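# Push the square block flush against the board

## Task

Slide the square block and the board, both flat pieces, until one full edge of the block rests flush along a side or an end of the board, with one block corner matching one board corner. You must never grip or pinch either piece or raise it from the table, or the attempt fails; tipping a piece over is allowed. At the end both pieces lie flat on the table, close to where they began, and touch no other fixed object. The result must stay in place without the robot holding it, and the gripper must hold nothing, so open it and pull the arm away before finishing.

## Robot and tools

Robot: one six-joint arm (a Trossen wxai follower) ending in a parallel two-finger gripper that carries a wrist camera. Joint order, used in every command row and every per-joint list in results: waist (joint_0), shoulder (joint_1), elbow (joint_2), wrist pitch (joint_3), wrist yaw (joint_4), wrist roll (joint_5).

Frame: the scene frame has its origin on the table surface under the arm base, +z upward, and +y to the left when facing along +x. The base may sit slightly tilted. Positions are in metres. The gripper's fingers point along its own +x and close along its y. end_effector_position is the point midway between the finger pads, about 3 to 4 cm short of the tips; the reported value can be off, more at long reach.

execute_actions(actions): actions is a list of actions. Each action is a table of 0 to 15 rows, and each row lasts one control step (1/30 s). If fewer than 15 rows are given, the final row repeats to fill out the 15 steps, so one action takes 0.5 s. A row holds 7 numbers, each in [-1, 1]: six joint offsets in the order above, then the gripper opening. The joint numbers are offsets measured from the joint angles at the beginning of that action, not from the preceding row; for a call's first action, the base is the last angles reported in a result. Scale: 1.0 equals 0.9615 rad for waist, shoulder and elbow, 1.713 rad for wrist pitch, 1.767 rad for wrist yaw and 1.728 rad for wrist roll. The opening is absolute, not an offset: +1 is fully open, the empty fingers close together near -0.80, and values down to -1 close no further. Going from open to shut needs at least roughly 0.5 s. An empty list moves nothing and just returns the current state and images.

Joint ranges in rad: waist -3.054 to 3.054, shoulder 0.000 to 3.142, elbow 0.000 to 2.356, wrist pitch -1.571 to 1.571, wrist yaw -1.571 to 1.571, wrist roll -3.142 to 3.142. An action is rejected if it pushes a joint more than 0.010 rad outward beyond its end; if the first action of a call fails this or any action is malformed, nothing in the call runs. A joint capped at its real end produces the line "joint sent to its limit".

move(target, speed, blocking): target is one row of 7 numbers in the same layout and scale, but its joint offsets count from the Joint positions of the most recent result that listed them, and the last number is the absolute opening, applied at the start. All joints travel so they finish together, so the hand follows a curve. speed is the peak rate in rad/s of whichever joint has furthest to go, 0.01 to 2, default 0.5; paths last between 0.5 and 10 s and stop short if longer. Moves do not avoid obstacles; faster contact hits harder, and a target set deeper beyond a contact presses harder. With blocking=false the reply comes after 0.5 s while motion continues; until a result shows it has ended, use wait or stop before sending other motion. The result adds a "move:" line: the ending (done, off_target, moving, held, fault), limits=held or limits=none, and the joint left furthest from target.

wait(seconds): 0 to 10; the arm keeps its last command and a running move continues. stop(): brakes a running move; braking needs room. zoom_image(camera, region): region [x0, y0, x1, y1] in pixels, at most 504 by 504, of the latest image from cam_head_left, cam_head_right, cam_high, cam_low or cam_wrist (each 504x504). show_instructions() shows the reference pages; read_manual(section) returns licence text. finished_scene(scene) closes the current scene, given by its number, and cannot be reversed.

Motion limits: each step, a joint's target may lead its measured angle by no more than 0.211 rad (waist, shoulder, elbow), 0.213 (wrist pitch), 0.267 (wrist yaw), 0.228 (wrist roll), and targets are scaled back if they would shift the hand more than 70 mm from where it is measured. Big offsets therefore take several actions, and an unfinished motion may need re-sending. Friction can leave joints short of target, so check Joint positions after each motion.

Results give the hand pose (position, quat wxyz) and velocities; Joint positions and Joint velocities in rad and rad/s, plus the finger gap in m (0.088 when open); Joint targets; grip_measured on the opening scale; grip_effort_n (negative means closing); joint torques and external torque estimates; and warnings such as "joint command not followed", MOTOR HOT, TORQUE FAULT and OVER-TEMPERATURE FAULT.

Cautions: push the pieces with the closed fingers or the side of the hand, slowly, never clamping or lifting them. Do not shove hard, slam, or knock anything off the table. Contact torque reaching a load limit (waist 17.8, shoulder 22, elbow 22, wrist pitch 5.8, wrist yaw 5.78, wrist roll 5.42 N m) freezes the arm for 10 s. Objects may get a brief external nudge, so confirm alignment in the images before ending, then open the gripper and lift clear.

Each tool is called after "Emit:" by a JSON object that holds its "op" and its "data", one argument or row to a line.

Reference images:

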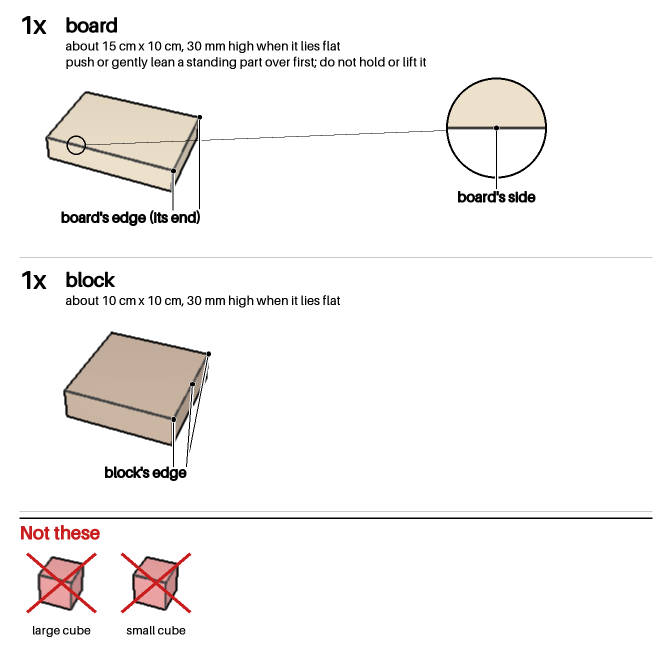

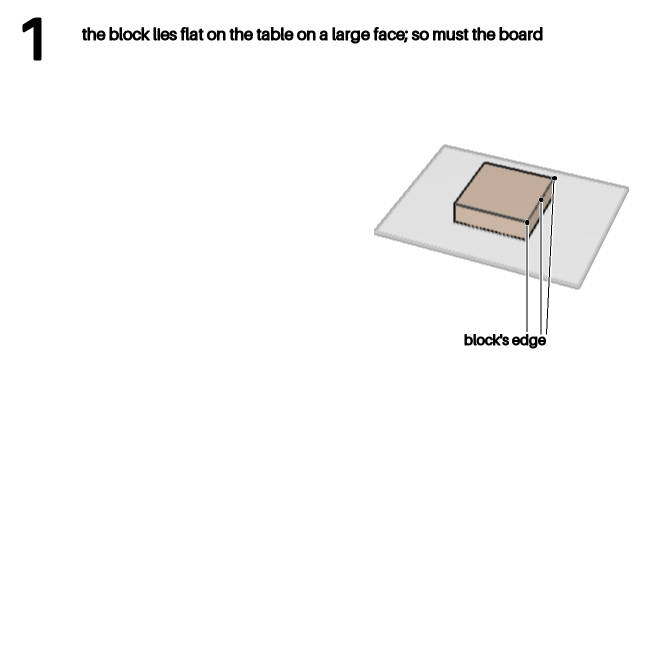

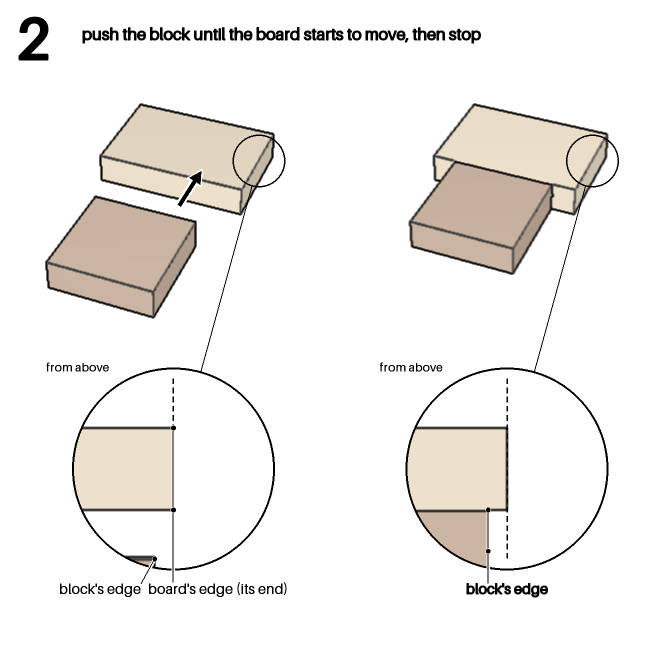

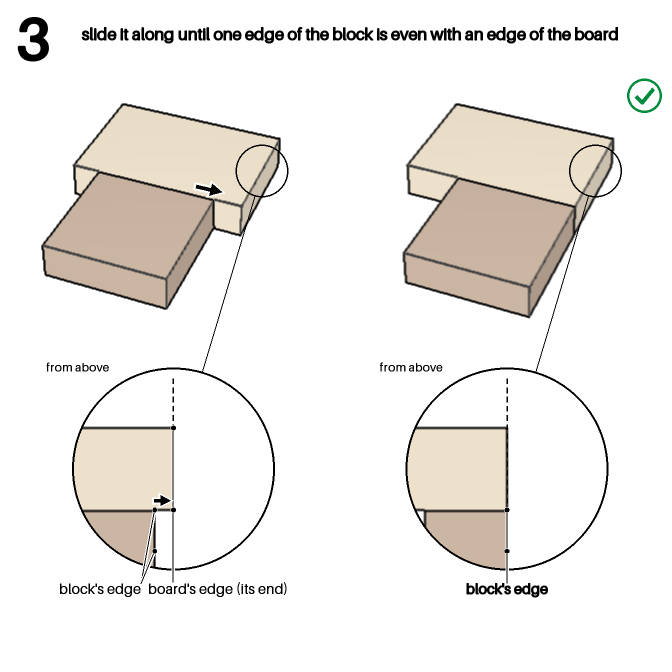

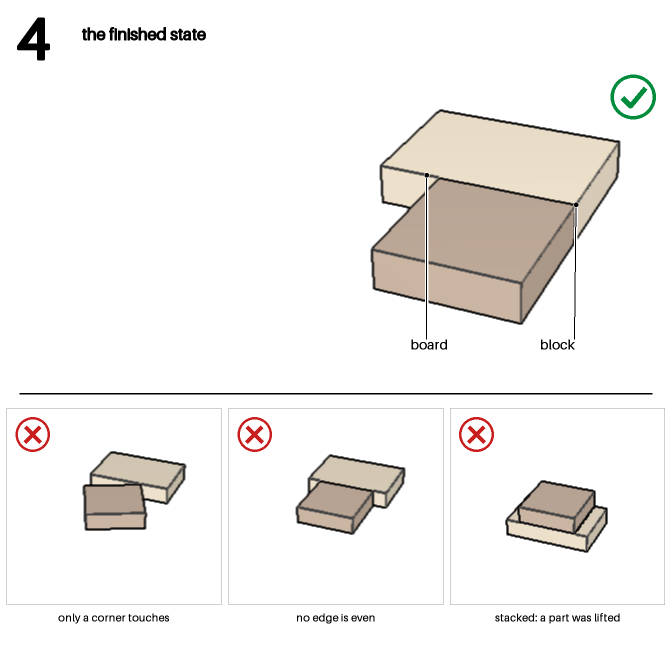

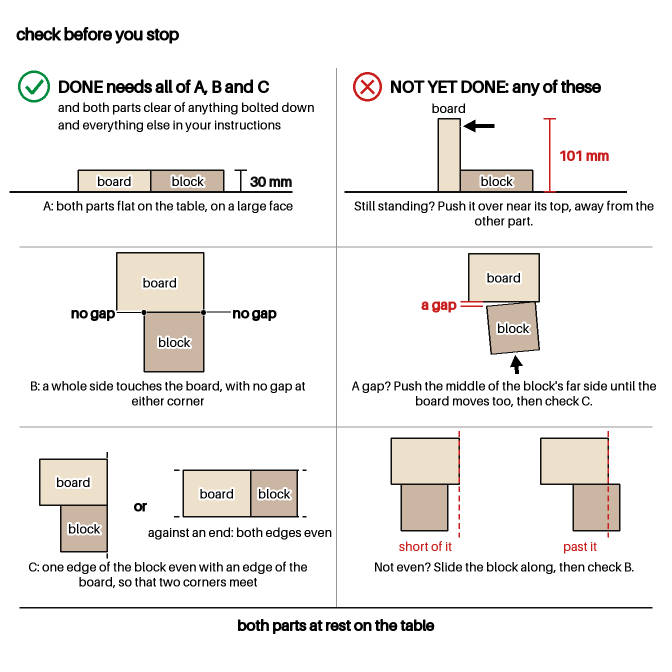

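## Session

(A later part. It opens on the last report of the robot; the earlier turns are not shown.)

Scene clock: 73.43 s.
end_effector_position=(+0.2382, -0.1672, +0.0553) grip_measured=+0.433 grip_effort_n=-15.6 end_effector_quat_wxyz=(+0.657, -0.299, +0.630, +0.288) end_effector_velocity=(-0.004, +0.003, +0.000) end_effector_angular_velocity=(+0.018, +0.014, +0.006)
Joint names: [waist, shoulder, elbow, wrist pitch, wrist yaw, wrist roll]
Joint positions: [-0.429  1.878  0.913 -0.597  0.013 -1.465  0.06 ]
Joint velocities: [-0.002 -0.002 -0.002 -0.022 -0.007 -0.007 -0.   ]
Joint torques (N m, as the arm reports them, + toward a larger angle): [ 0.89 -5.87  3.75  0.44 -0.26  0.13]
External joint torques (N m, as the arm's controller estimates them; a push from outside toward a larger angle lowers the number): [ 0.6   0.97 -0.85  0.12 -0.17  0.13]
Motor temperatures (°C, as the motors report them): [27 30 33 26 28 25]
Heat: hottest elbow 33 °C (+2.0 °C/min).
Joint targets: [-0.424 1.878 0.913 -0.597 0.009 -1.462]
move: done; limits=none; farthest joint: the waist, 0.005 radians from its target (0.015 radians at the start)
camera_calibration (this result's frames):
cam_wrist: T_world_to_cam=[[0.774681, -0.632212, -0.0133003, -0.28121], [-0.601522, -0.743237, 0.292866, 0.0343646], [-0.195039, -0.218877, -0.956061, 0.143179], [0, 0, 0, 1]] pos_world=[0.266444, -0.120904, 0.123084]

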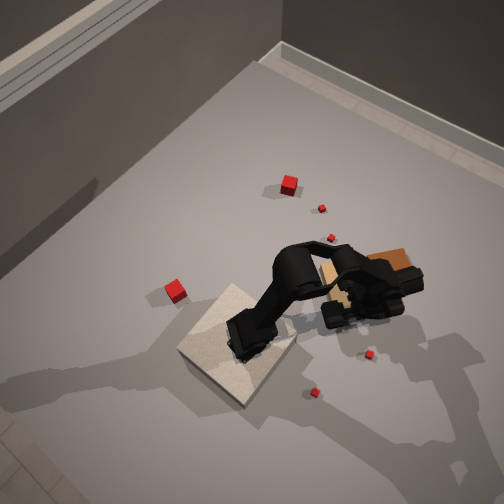

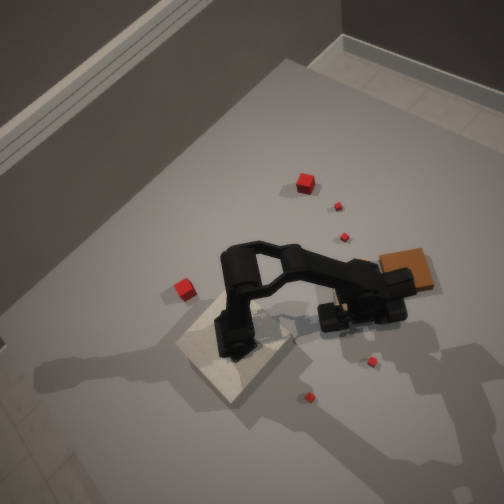

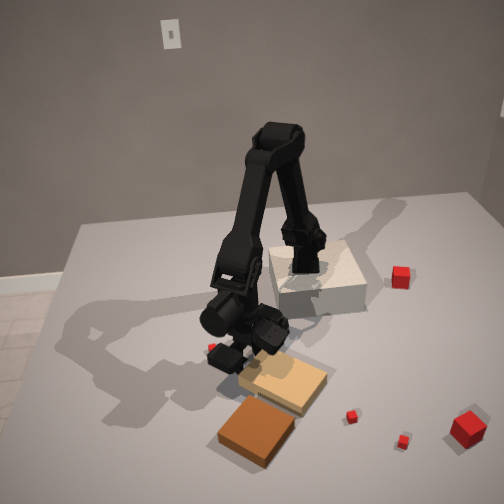

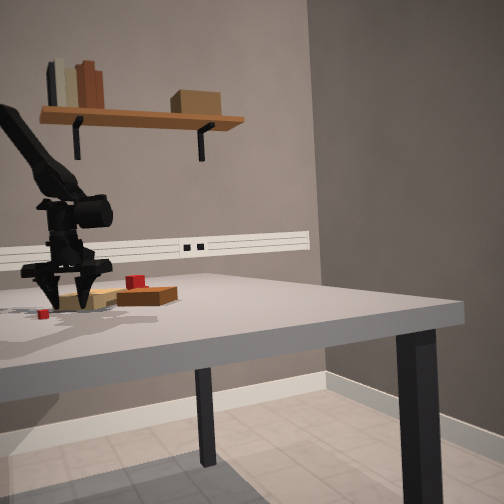

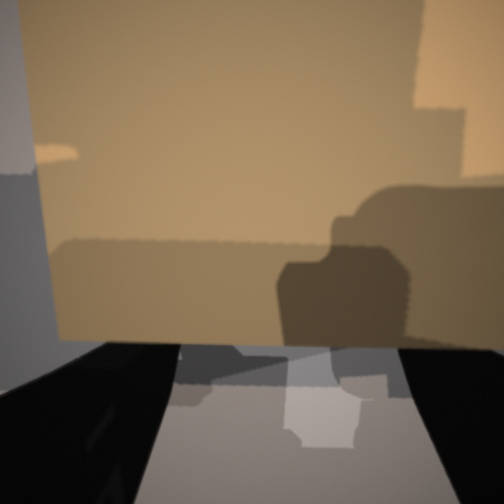

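Emit:
{"op": "move", "data": {
  "target": [-0.04,0,0,0,-0.007,0,0.43],
  "speed": 0.2
}}

Emit:
{"op": "move", "data": {
  "target": [0,-0.2,0.135,-0.17,0,0.2,0.63],
  "speed": 0.6
}}

Emit:
{"op": "move", "data": {
  "target": [0.51,-0.17,-0.2,0,0,0.98,0.63],
  "speed": 1.2
}}

Scene clock: 86.20 s.
end_effector_position=(+0.2330, -0.1744, +0.0549) grip_measured=+0.433 grip_effort_n=-16.0 end_effector_quat_wxyz=(+0.665, -0.285, +0.632, +0.278) end_effector_velocity=(-0.002, +0.001, +0.000) end_effector_angular_velocity=(-0.002, +0.010, +0.010)
Joint names: [waist, shoulder, elbow, wrist pitch, wrist yaw, wrist roll]
Joint positions: [-0.465  1.878  0.913 -0.597  0.003 -1.465  0.06 ]
Joint velocities: [ 0.002 -0.002 -0.002 -0.007  0.007 -0.007 -0.   ]
Joint torques (N m, as the arm reports them, + toward a larger angle): [ 0.11 -5.85  3.74  0.44 -0.19  0.04]
External joint torques (N m, as the arm's controller estimates them; a push from outside toward a larger angle lowers the number): [-0.17  0.98 -0.89  0.1  -0.1   0.04]
Motor temperatures (°C, as the motors report them): [27 31 33 26 28 25]
Heat: hottest elbow 33 °C (+1.0 °C/min).
Joint targets: [-0.468 1.878 0.913 -0.597 0.001 -1.465]
move: done; limits=none; farthest joint: the waist, 0.002 radians from its target (0.038 radians at the start)
camera_calibration (this result's frames):
cam_wrist: T_world_to_cam=[[0.751587, -0.659452, -0.0155139, -0.280943], [-0.629404, -0.723983, 0.28231, 0.0363386], [-0.197401, -0.202416, -0.959198, 0.143816], [0, 0, 0, 1]] pos_world=[0.262414, -0.129849, 0.123331]

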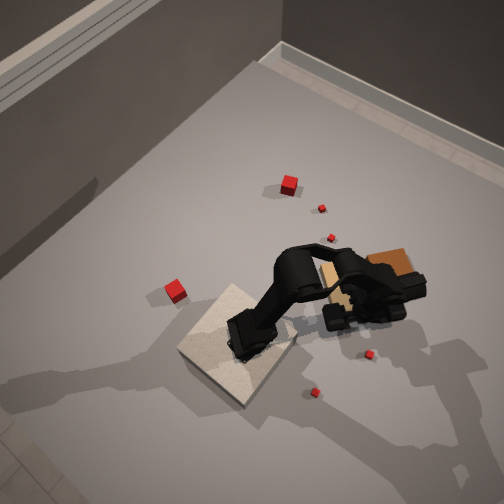

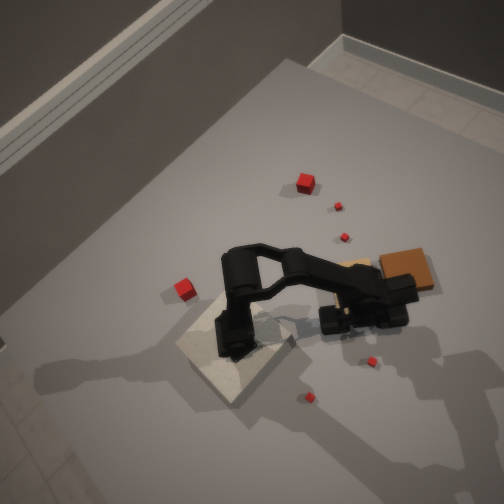

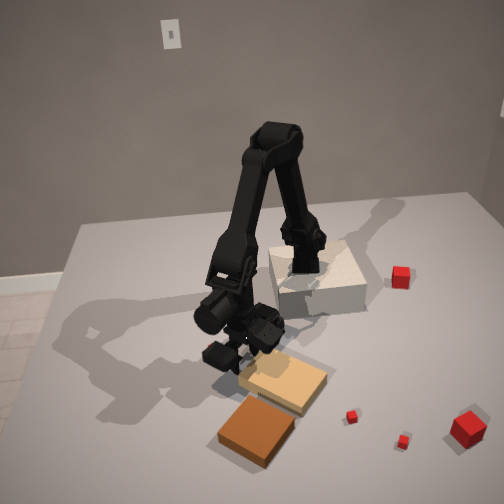

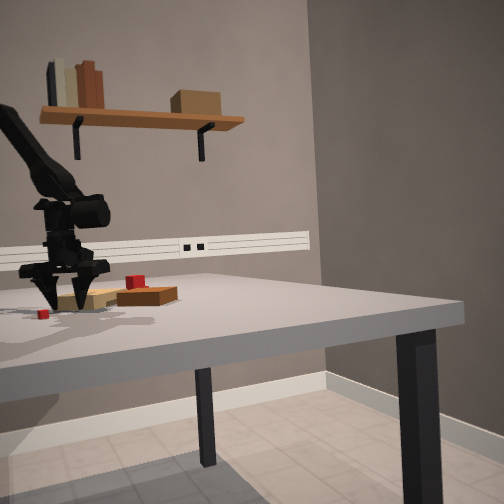

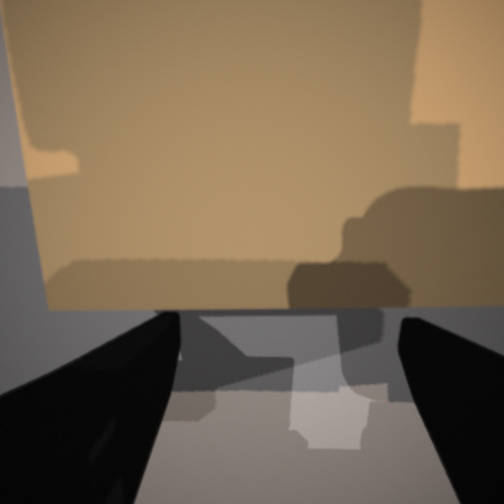

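Scene clock: 87.33 s.
end_effector_position=(+0.2286, -0.1748, +0.1306) grip_measured=+0.627 grip_effort_n=16.0 end_effector_quat_wxyz=(+0.708, -0.173, +0.666, +0.161) end_effector_velocity=(+0.002, +0.002, +0.000) end_effector_angular_velocity=(+0.013, -0.019, +0.006)
Joint names: [waist, shoulder, elbow, wrist pitch, wrist yaw, wrist roll]
Joint positions: [-0.465  1.692  1.036 -0.887  0.003 -1.122  0.07 ]
Joint velocities: [-0.002 -0.002 -0.002  0.007 -0.022 -0.007 -0.   ]
Joint torques (N m, as the arm reports them, + toward a larger angle): [ 0.34 -6.29  5.13  0.35 -0.1   0.17]
External joint torques (N m, as the arm's controller estimates them; a push from outside toward a larger angle lowers the number): [ 0.07  0.05 -0.48 -0.07 -0.02  0.17]
Motor temperatures (°C, as the motors report them): [27 31 33 26 28 25]
Heat: hottest elbow 33 °C (+1.0 °C/min).
Joint targets: [-0.465 1.686 1.043 -0.889 0.003 -1.119]
move: done; limits=none; farthest joint: the shoulder, 0.007 radians from its target (0.192 radians at the start)
camera_calibration (this result's frames):
cam_wrist: T_world_to_cam=[[0.486383, -0.873665, -0.011859, -0.254054], [-0.84032, -0.471451, 0.267575, 0.106234], [-0.239362, -0.120178, -0.963464, 0.24002], [0, 0, 0, 1]] pos_world=[0.27029, -0.143029, 0.199812]

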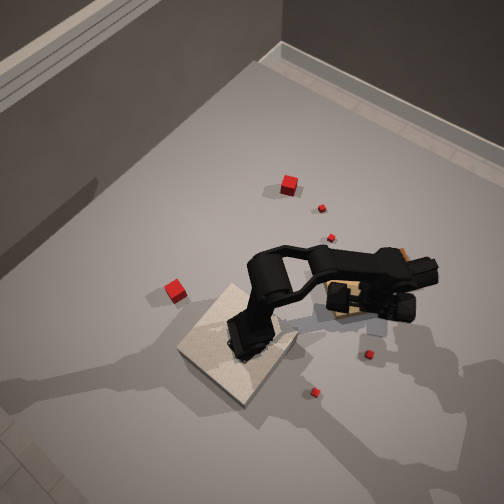

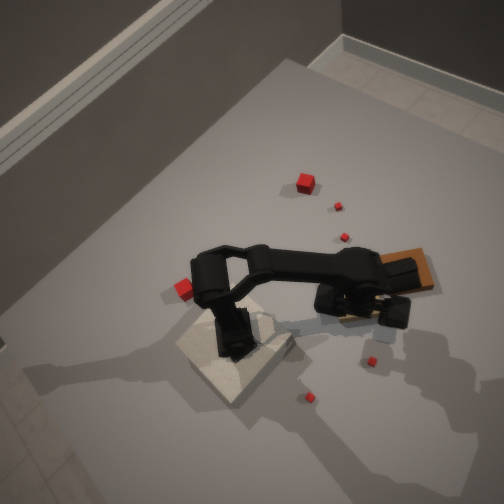

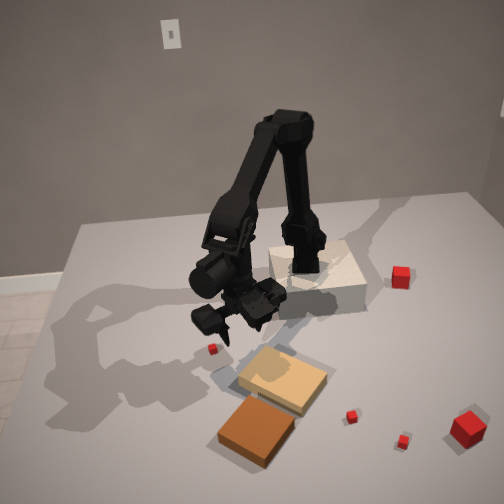

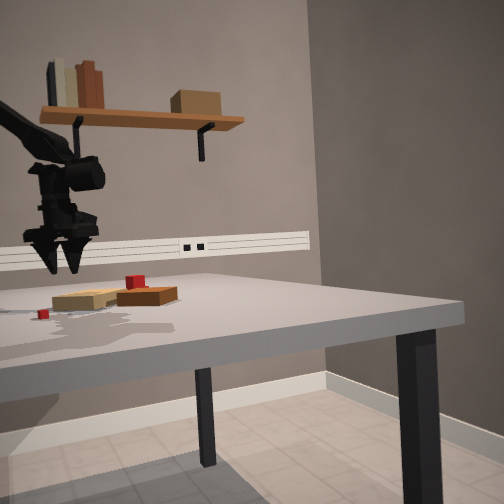

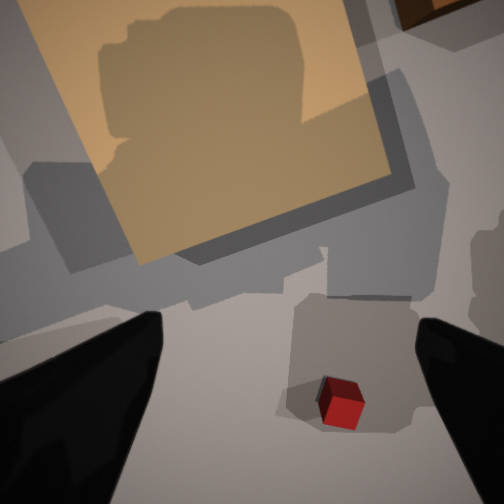

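Scene clock: 89.43 s.
end_effector_position=(+0.2346, -0.0386, +0.1289) grip_measured=+0.628 grip_effort_n=14.7 end_effector_quat_wxyz=(+0.673, +0.261, +0.649, -0.241) end_effector_velocity=(-0.002, +0.001, -0.000) end_effector_angular_velocity=(+0.008, +0.006, +0.005)
Joint names: [waist, shoulder, elbow, wrist pitch, wrist yaw, wrist roll]
Joint positions: [ 0.023  1.537  0.855 -0.887  0.003  0.568  0.07 ]
Joint velocities: [-0.002 -0.002 -0.002 -0.007 -0.007 -0.007 -0.   ]
Joint torques (N m, as the arm reports them, + toward a larger angle): [ 0.46 -5.1   3.51  0.52  0.01  0.11]
External joint torques (N m, as the arm's controller estimates them; a push from outside toward a larger angle lowers the number): [ 0.34 -0.11 -2.05  0.11  0.    0.11]
Motor temperatures (°C, as the motors report them): [27 31 33 26 28 25]
Heat: hottest elbow 33 °C (+0.0 °C/min).
Joint targets: [0.025 1.529 0.844 -0.887 0.003 0.571]
move: off_target; limits=none; farthest joint: the elbow, 0.011 radians from its target (0.193 radians at the start)
camera_calibration (this result's frames):
cam_wrist: T_world_to_cam=[[-0.637372, -0.76618, -0.0820033, 0.138804], [-0.749824, 0.592181, 0.295101, 0.192228], [-0.17754, 0.249577, -0.95194, 0.254429], [0, 0, 0, 1]] pos_world=[0.277778, -0.0709846, 0.196857]

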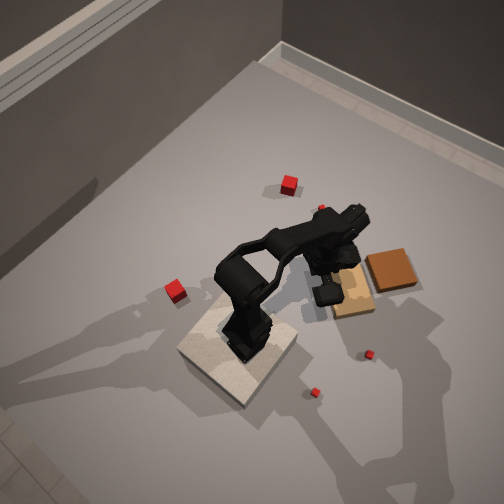

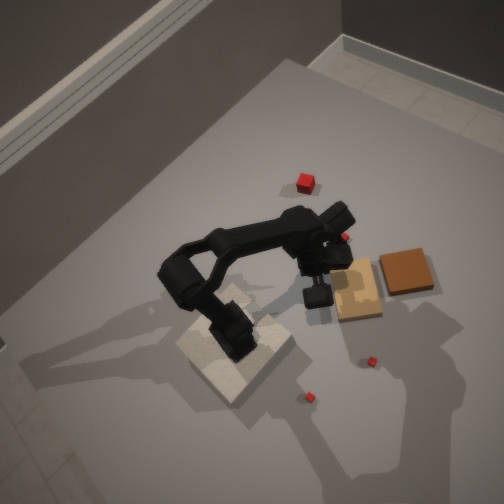

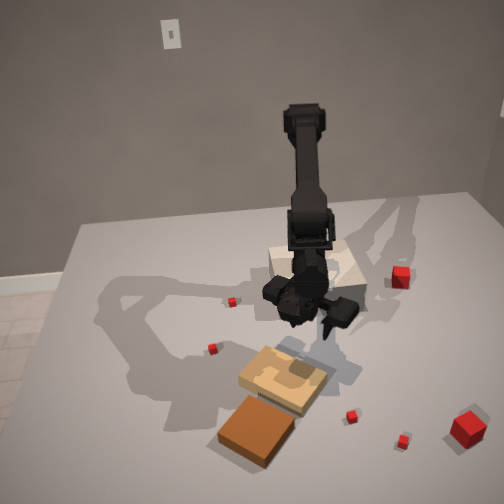

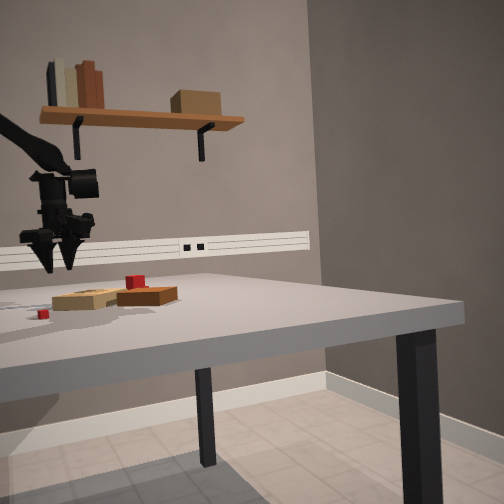

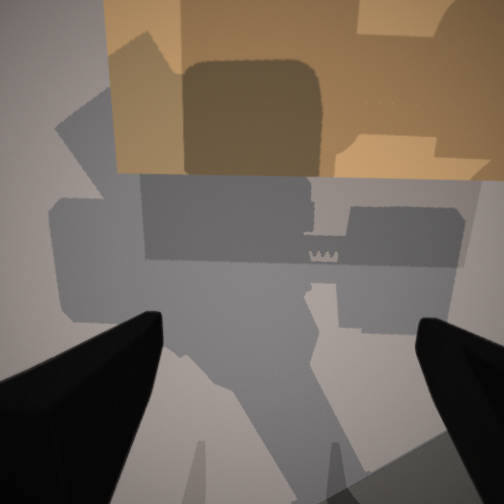

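Emit:
{"op": "move", "data": {
  "target": [0,0.211,-0.175,0.203,0,0,0.63]
}}

Scene clock: 92.60 s.
end_effector_position=(+0.2360, -0.0371, +0.0540) grip_measured=+0.628 grip_effort_n=14.7 end_effector_quat_wxyz=(+0.672, +0.260, +0.651, -0.241) end_effector_velocity=(-0.002, +0.001, +0.000) end_effector_angular_velocity=(+0.008, +0.006, +0.020)
Joint names: [waist, shoulder, elbow, wrist pitch, wrist yaw, wrist roll]
Joint positions: [ 0.023  1.729  0.696 -0.541  0.003  0.568  0.07 ]
Joint velocities: [-0.002 -0.002 -0.002 -0.007 -0.007 -0.022 -0.   ]
Joint torques (N m, as the arm reports them, + toward a larger angle): [ 0.21 -3.63  2.75  0.64  0.01  0.03]
External joint torques (N m, as the arm's controller estimates them; a push from outside toward a larger angle lowers the number): [ 0.06  1.83 -1.73  0.25  0.01  0.03]
Motor temperatures (°C, as the motors report them): [27 31 33 26 27 25]
Heat: hottest elbow 33 °C (+0.0 °C/min).
Joint targets: [0.023 1.740 0.687 -0.539 0.003 0.568]
move: off_target; limits=none; farthest joint: the shoulder, 0.011 radians from its target (0.203 radians at the start)
camera_calibration (this result's frames):
cam_wrist: T_world_to_cam=[[-0.637702, -0.766193, -0.0792787, 0.134691], [-0.74833, 0.59184, 0.299545, 0.213897], [-0.182589, 0.250347, -0.950783, 0.184121], [0, 0, 0, 1]] pos_world=[0.279577, -0.0694877, 0.121666]

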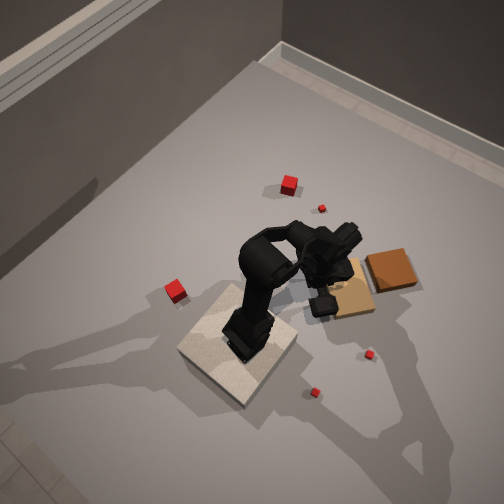

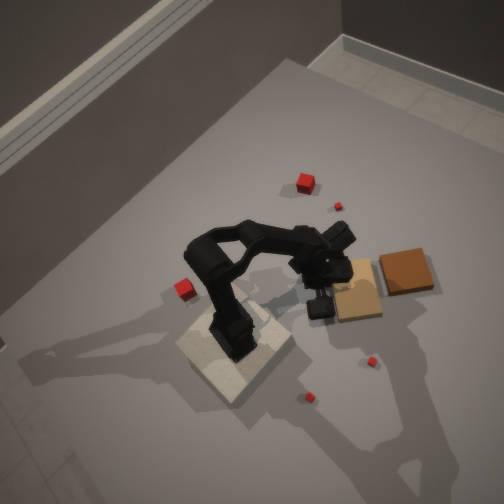

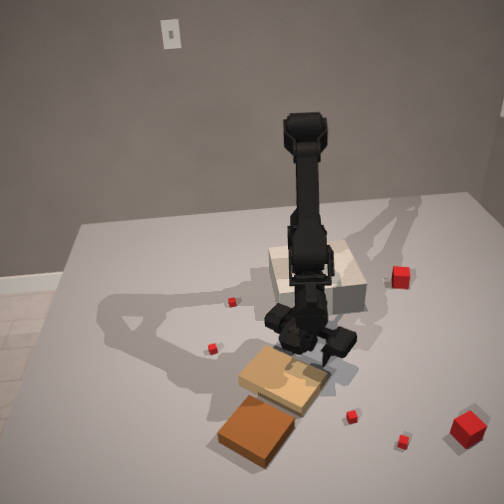

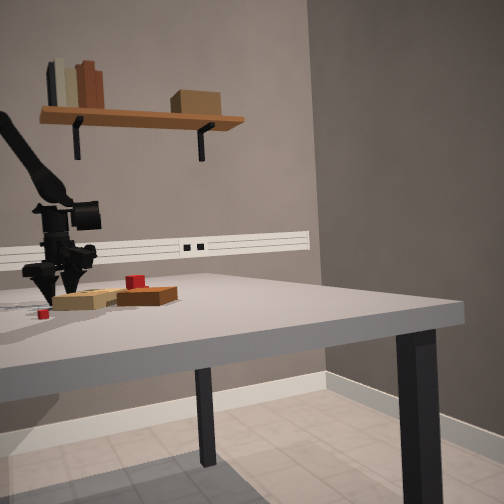

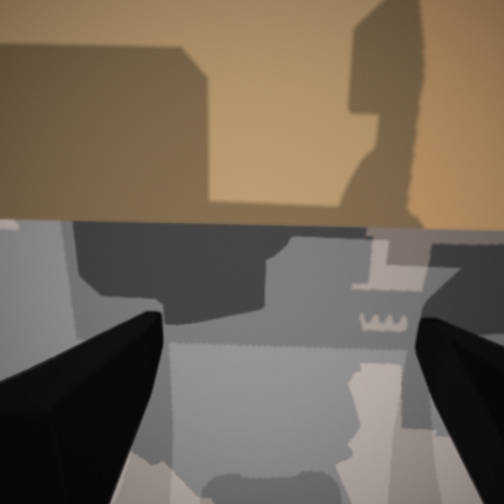

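Emit:
{"op": "move", "data": {
  "target": [-0.054,0.083,0.102,-0.012,0,-0.031,0.63],
  "speed": 0.12
}}

Scene clock: 97.27 s.
end_effector_position=(+0.2560, -0.0532, +0.0553) grip_measured=+0.628 grip_effort_n=14.7 end_effector_quat_wxyz=(+0.673, +0.260, +0.649, -0.240) end_effector_velocity=(-0.004, -0.003, -0.001) end_effector_angular_velocity=(-0.019, +0.016, +0.004)
Joint names: [waist, shoulder, elbow, wrist pitch, wrist yaw, wrist roll]
Joint positions: [-0.027  1.796  0.786 -0.559  0.003  0.518  0.07 ]
Joint velocities: [-0.002  0.002 -0.002 -0.007  0.022 -0.007 -0.   ]
Joint torques (N m, as the arm reports them, + toward a larger angle): [-0.04 -4.06  4.46  0.38  0.01 -0.04]
External joint torques (N m, as the arm's controller estimates them; a push from outside toward a larger angle lowers the number): [-0.19  1.99 -0.13 -0.04  0.   -0.04]
Motor temperatures (°C, as the motors report them): [27 31 33 26 27 25]
Heat: hottest elbow 33 °C (+0.0 °C/min).
Joint targets: [-0.029 1.809 0.794 -0.561 0.003 0.515]
move: off_target; limits=none; farthest joint: the shoulder, 0.013 radians from its target (0.080 radians at the start)
camera_calibration (this result's frames):
cam_wrist: T_world_to_cam=[[-0.63653, -0.766917, -0.0816595, 0.134942], [-0.750358, 0.591326, 0.29546, 0.238708], [-0.178306, 0.249343, -0.951859, 0.191992], [0, 0, 0, 1]] pos_world=[0.299244, -0.0855369, 0.12324]

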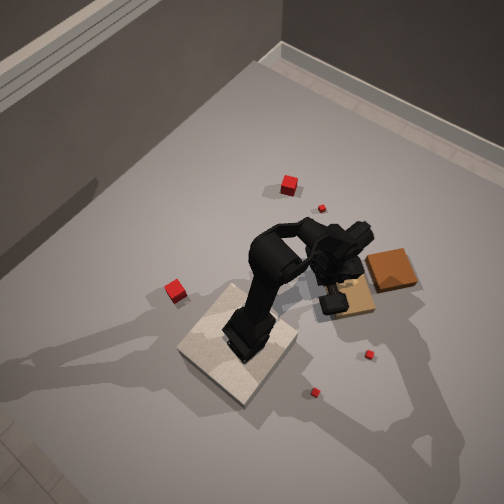

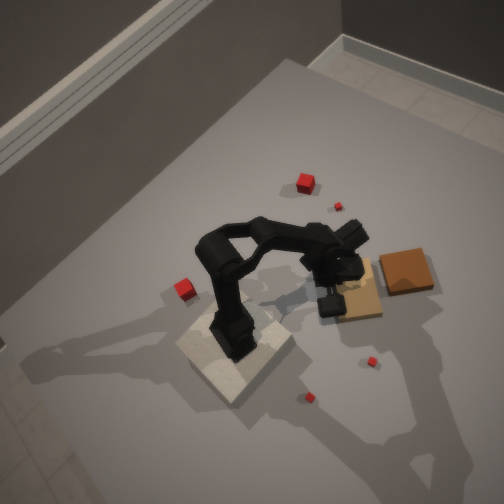

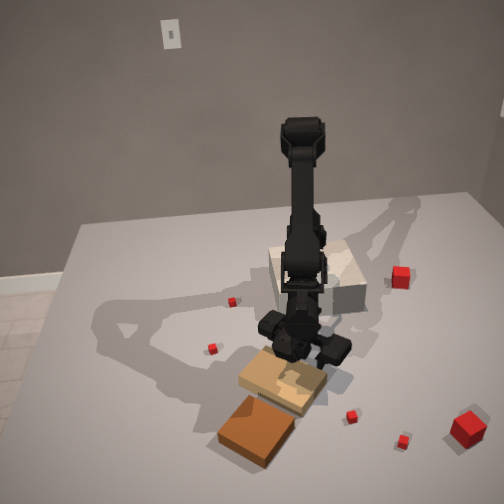

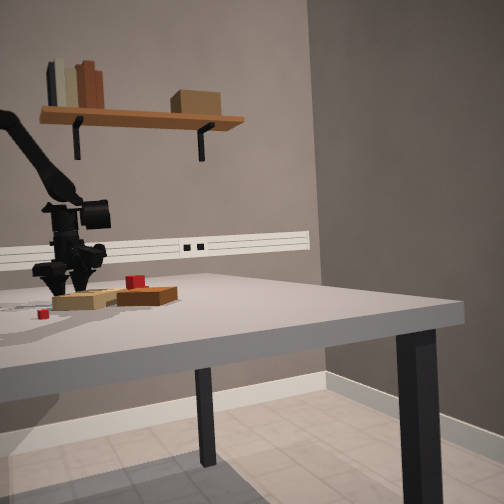

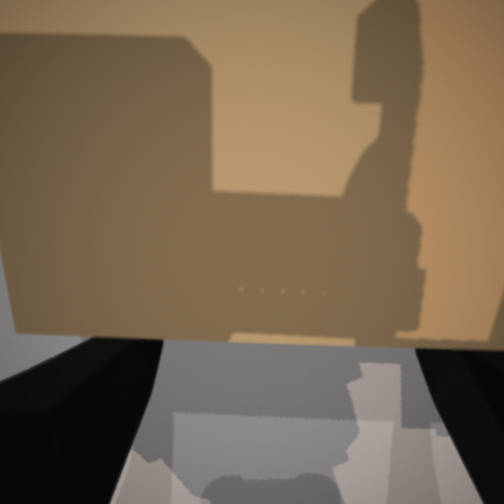

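Emit:
{"op": "move", "data": {
  "target": [-0.064,0.126,0.155,-0.021,0,-0.035,0.63],
  "speed": 0.08
}}

Emit:
{"op": "zoom_image", "data": {
  "camera": "cam_high",
  "region": [220,360,340,480]
}}

Scene clock: 102.77 s.
end_effector_position=(+0.2807, -0.0730, +0.0550) grip_measured=+0.628 grip_effort_n=14.7 end_effector_quat_wxyz=(+0.669, +0.261, +0.655, -0.237) end_effector_velocity=(-0.005, +0.002, +0.000) end_effector_angular_velocity=(+0.013, +0.019, +0.006)
Joint names: [waist, shoulder, elbow, wrist pitch, wrist yaw, wrist roll]
Joint positions: [-0.08   1.898  0.922 -0.608 -0.004  0.461  0.07 ]
Joint velocities: [-0.002 -0.002 -0.002 -0.022 -0.007 -0.007  0.   ]
Joint torques (N m, as the arm reports them, + toward a larger angle): [-0.56 -4.13  5.1   1.38  0.28 -0.09]
External joint torques (N m, as the arm's controller estimates them; a push from outside toward a larger angle lowers the number): [-0.78  2.82  0.39  1.    0.29 -0.09]
Motor temperatures (°C, as the motors report them): [27 31 33 26 27 25]
Heat: hottest elbow 33 °C (-1.0 °C/min).
Joint targets: [-0.088 1.917 0.935 -0.595 0.003 0.457]
move: off_target; limits=none; farthest joint: the shoulder, 0.019 radians from its target (0.121 radians at the start)
camera_calibration (this result's frames):
cam_wrist: T_world_to_cam=[[-0.634434, -0.768674, -0.0814502, 0.134735], [-0.749064, 0.585377, 0.310221, 0.26744], [-0.19078, 0.257826, -0.947169, 0.204937], [0, 0, 0, 1]] pos_world=[0.324908, -0.105824, 0.122119]

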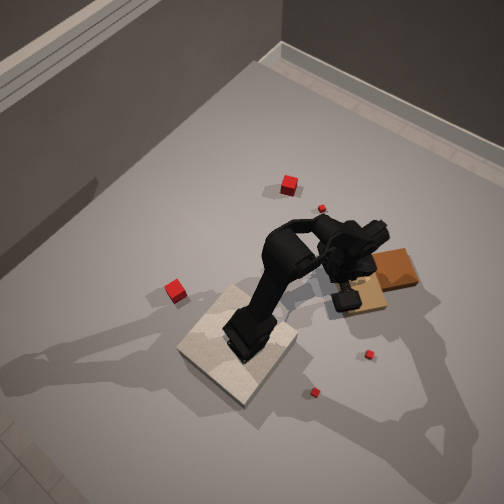

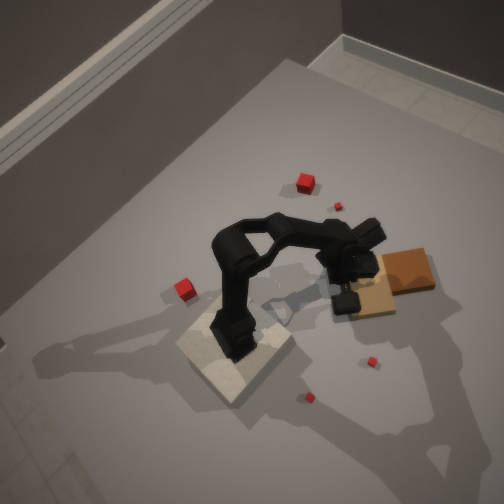

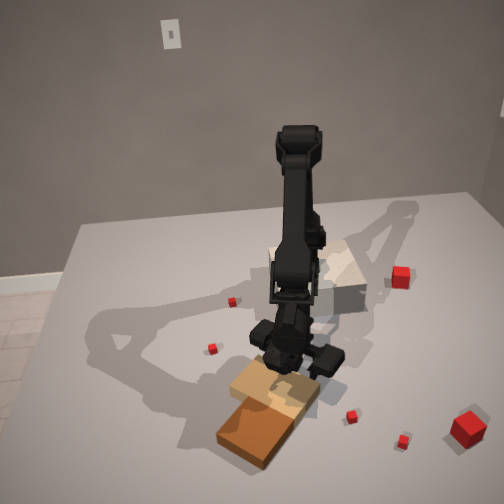

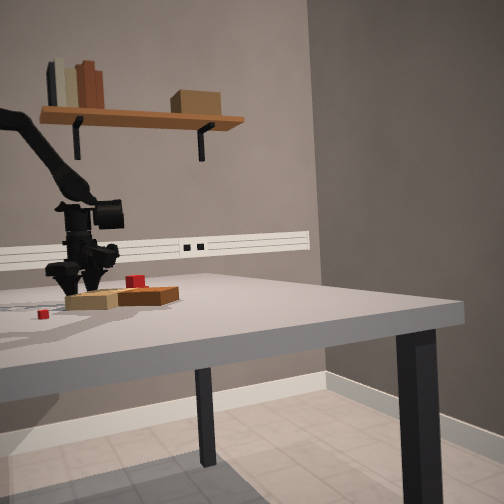

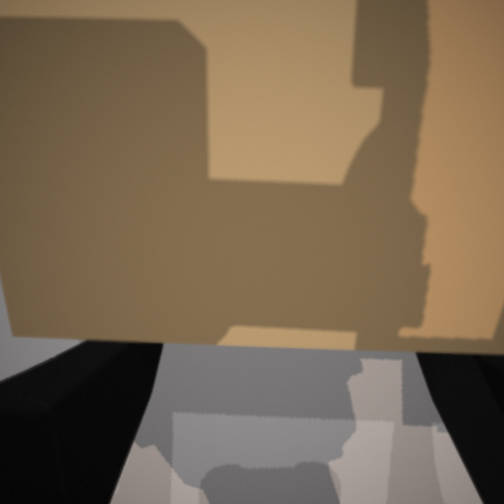

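Region (220, 360, 340, 480) of cam_high's 504x504 image, scaled by 4.200, with more detail than that image has.

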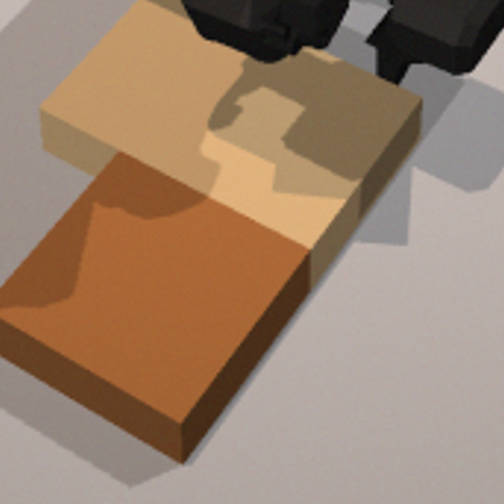

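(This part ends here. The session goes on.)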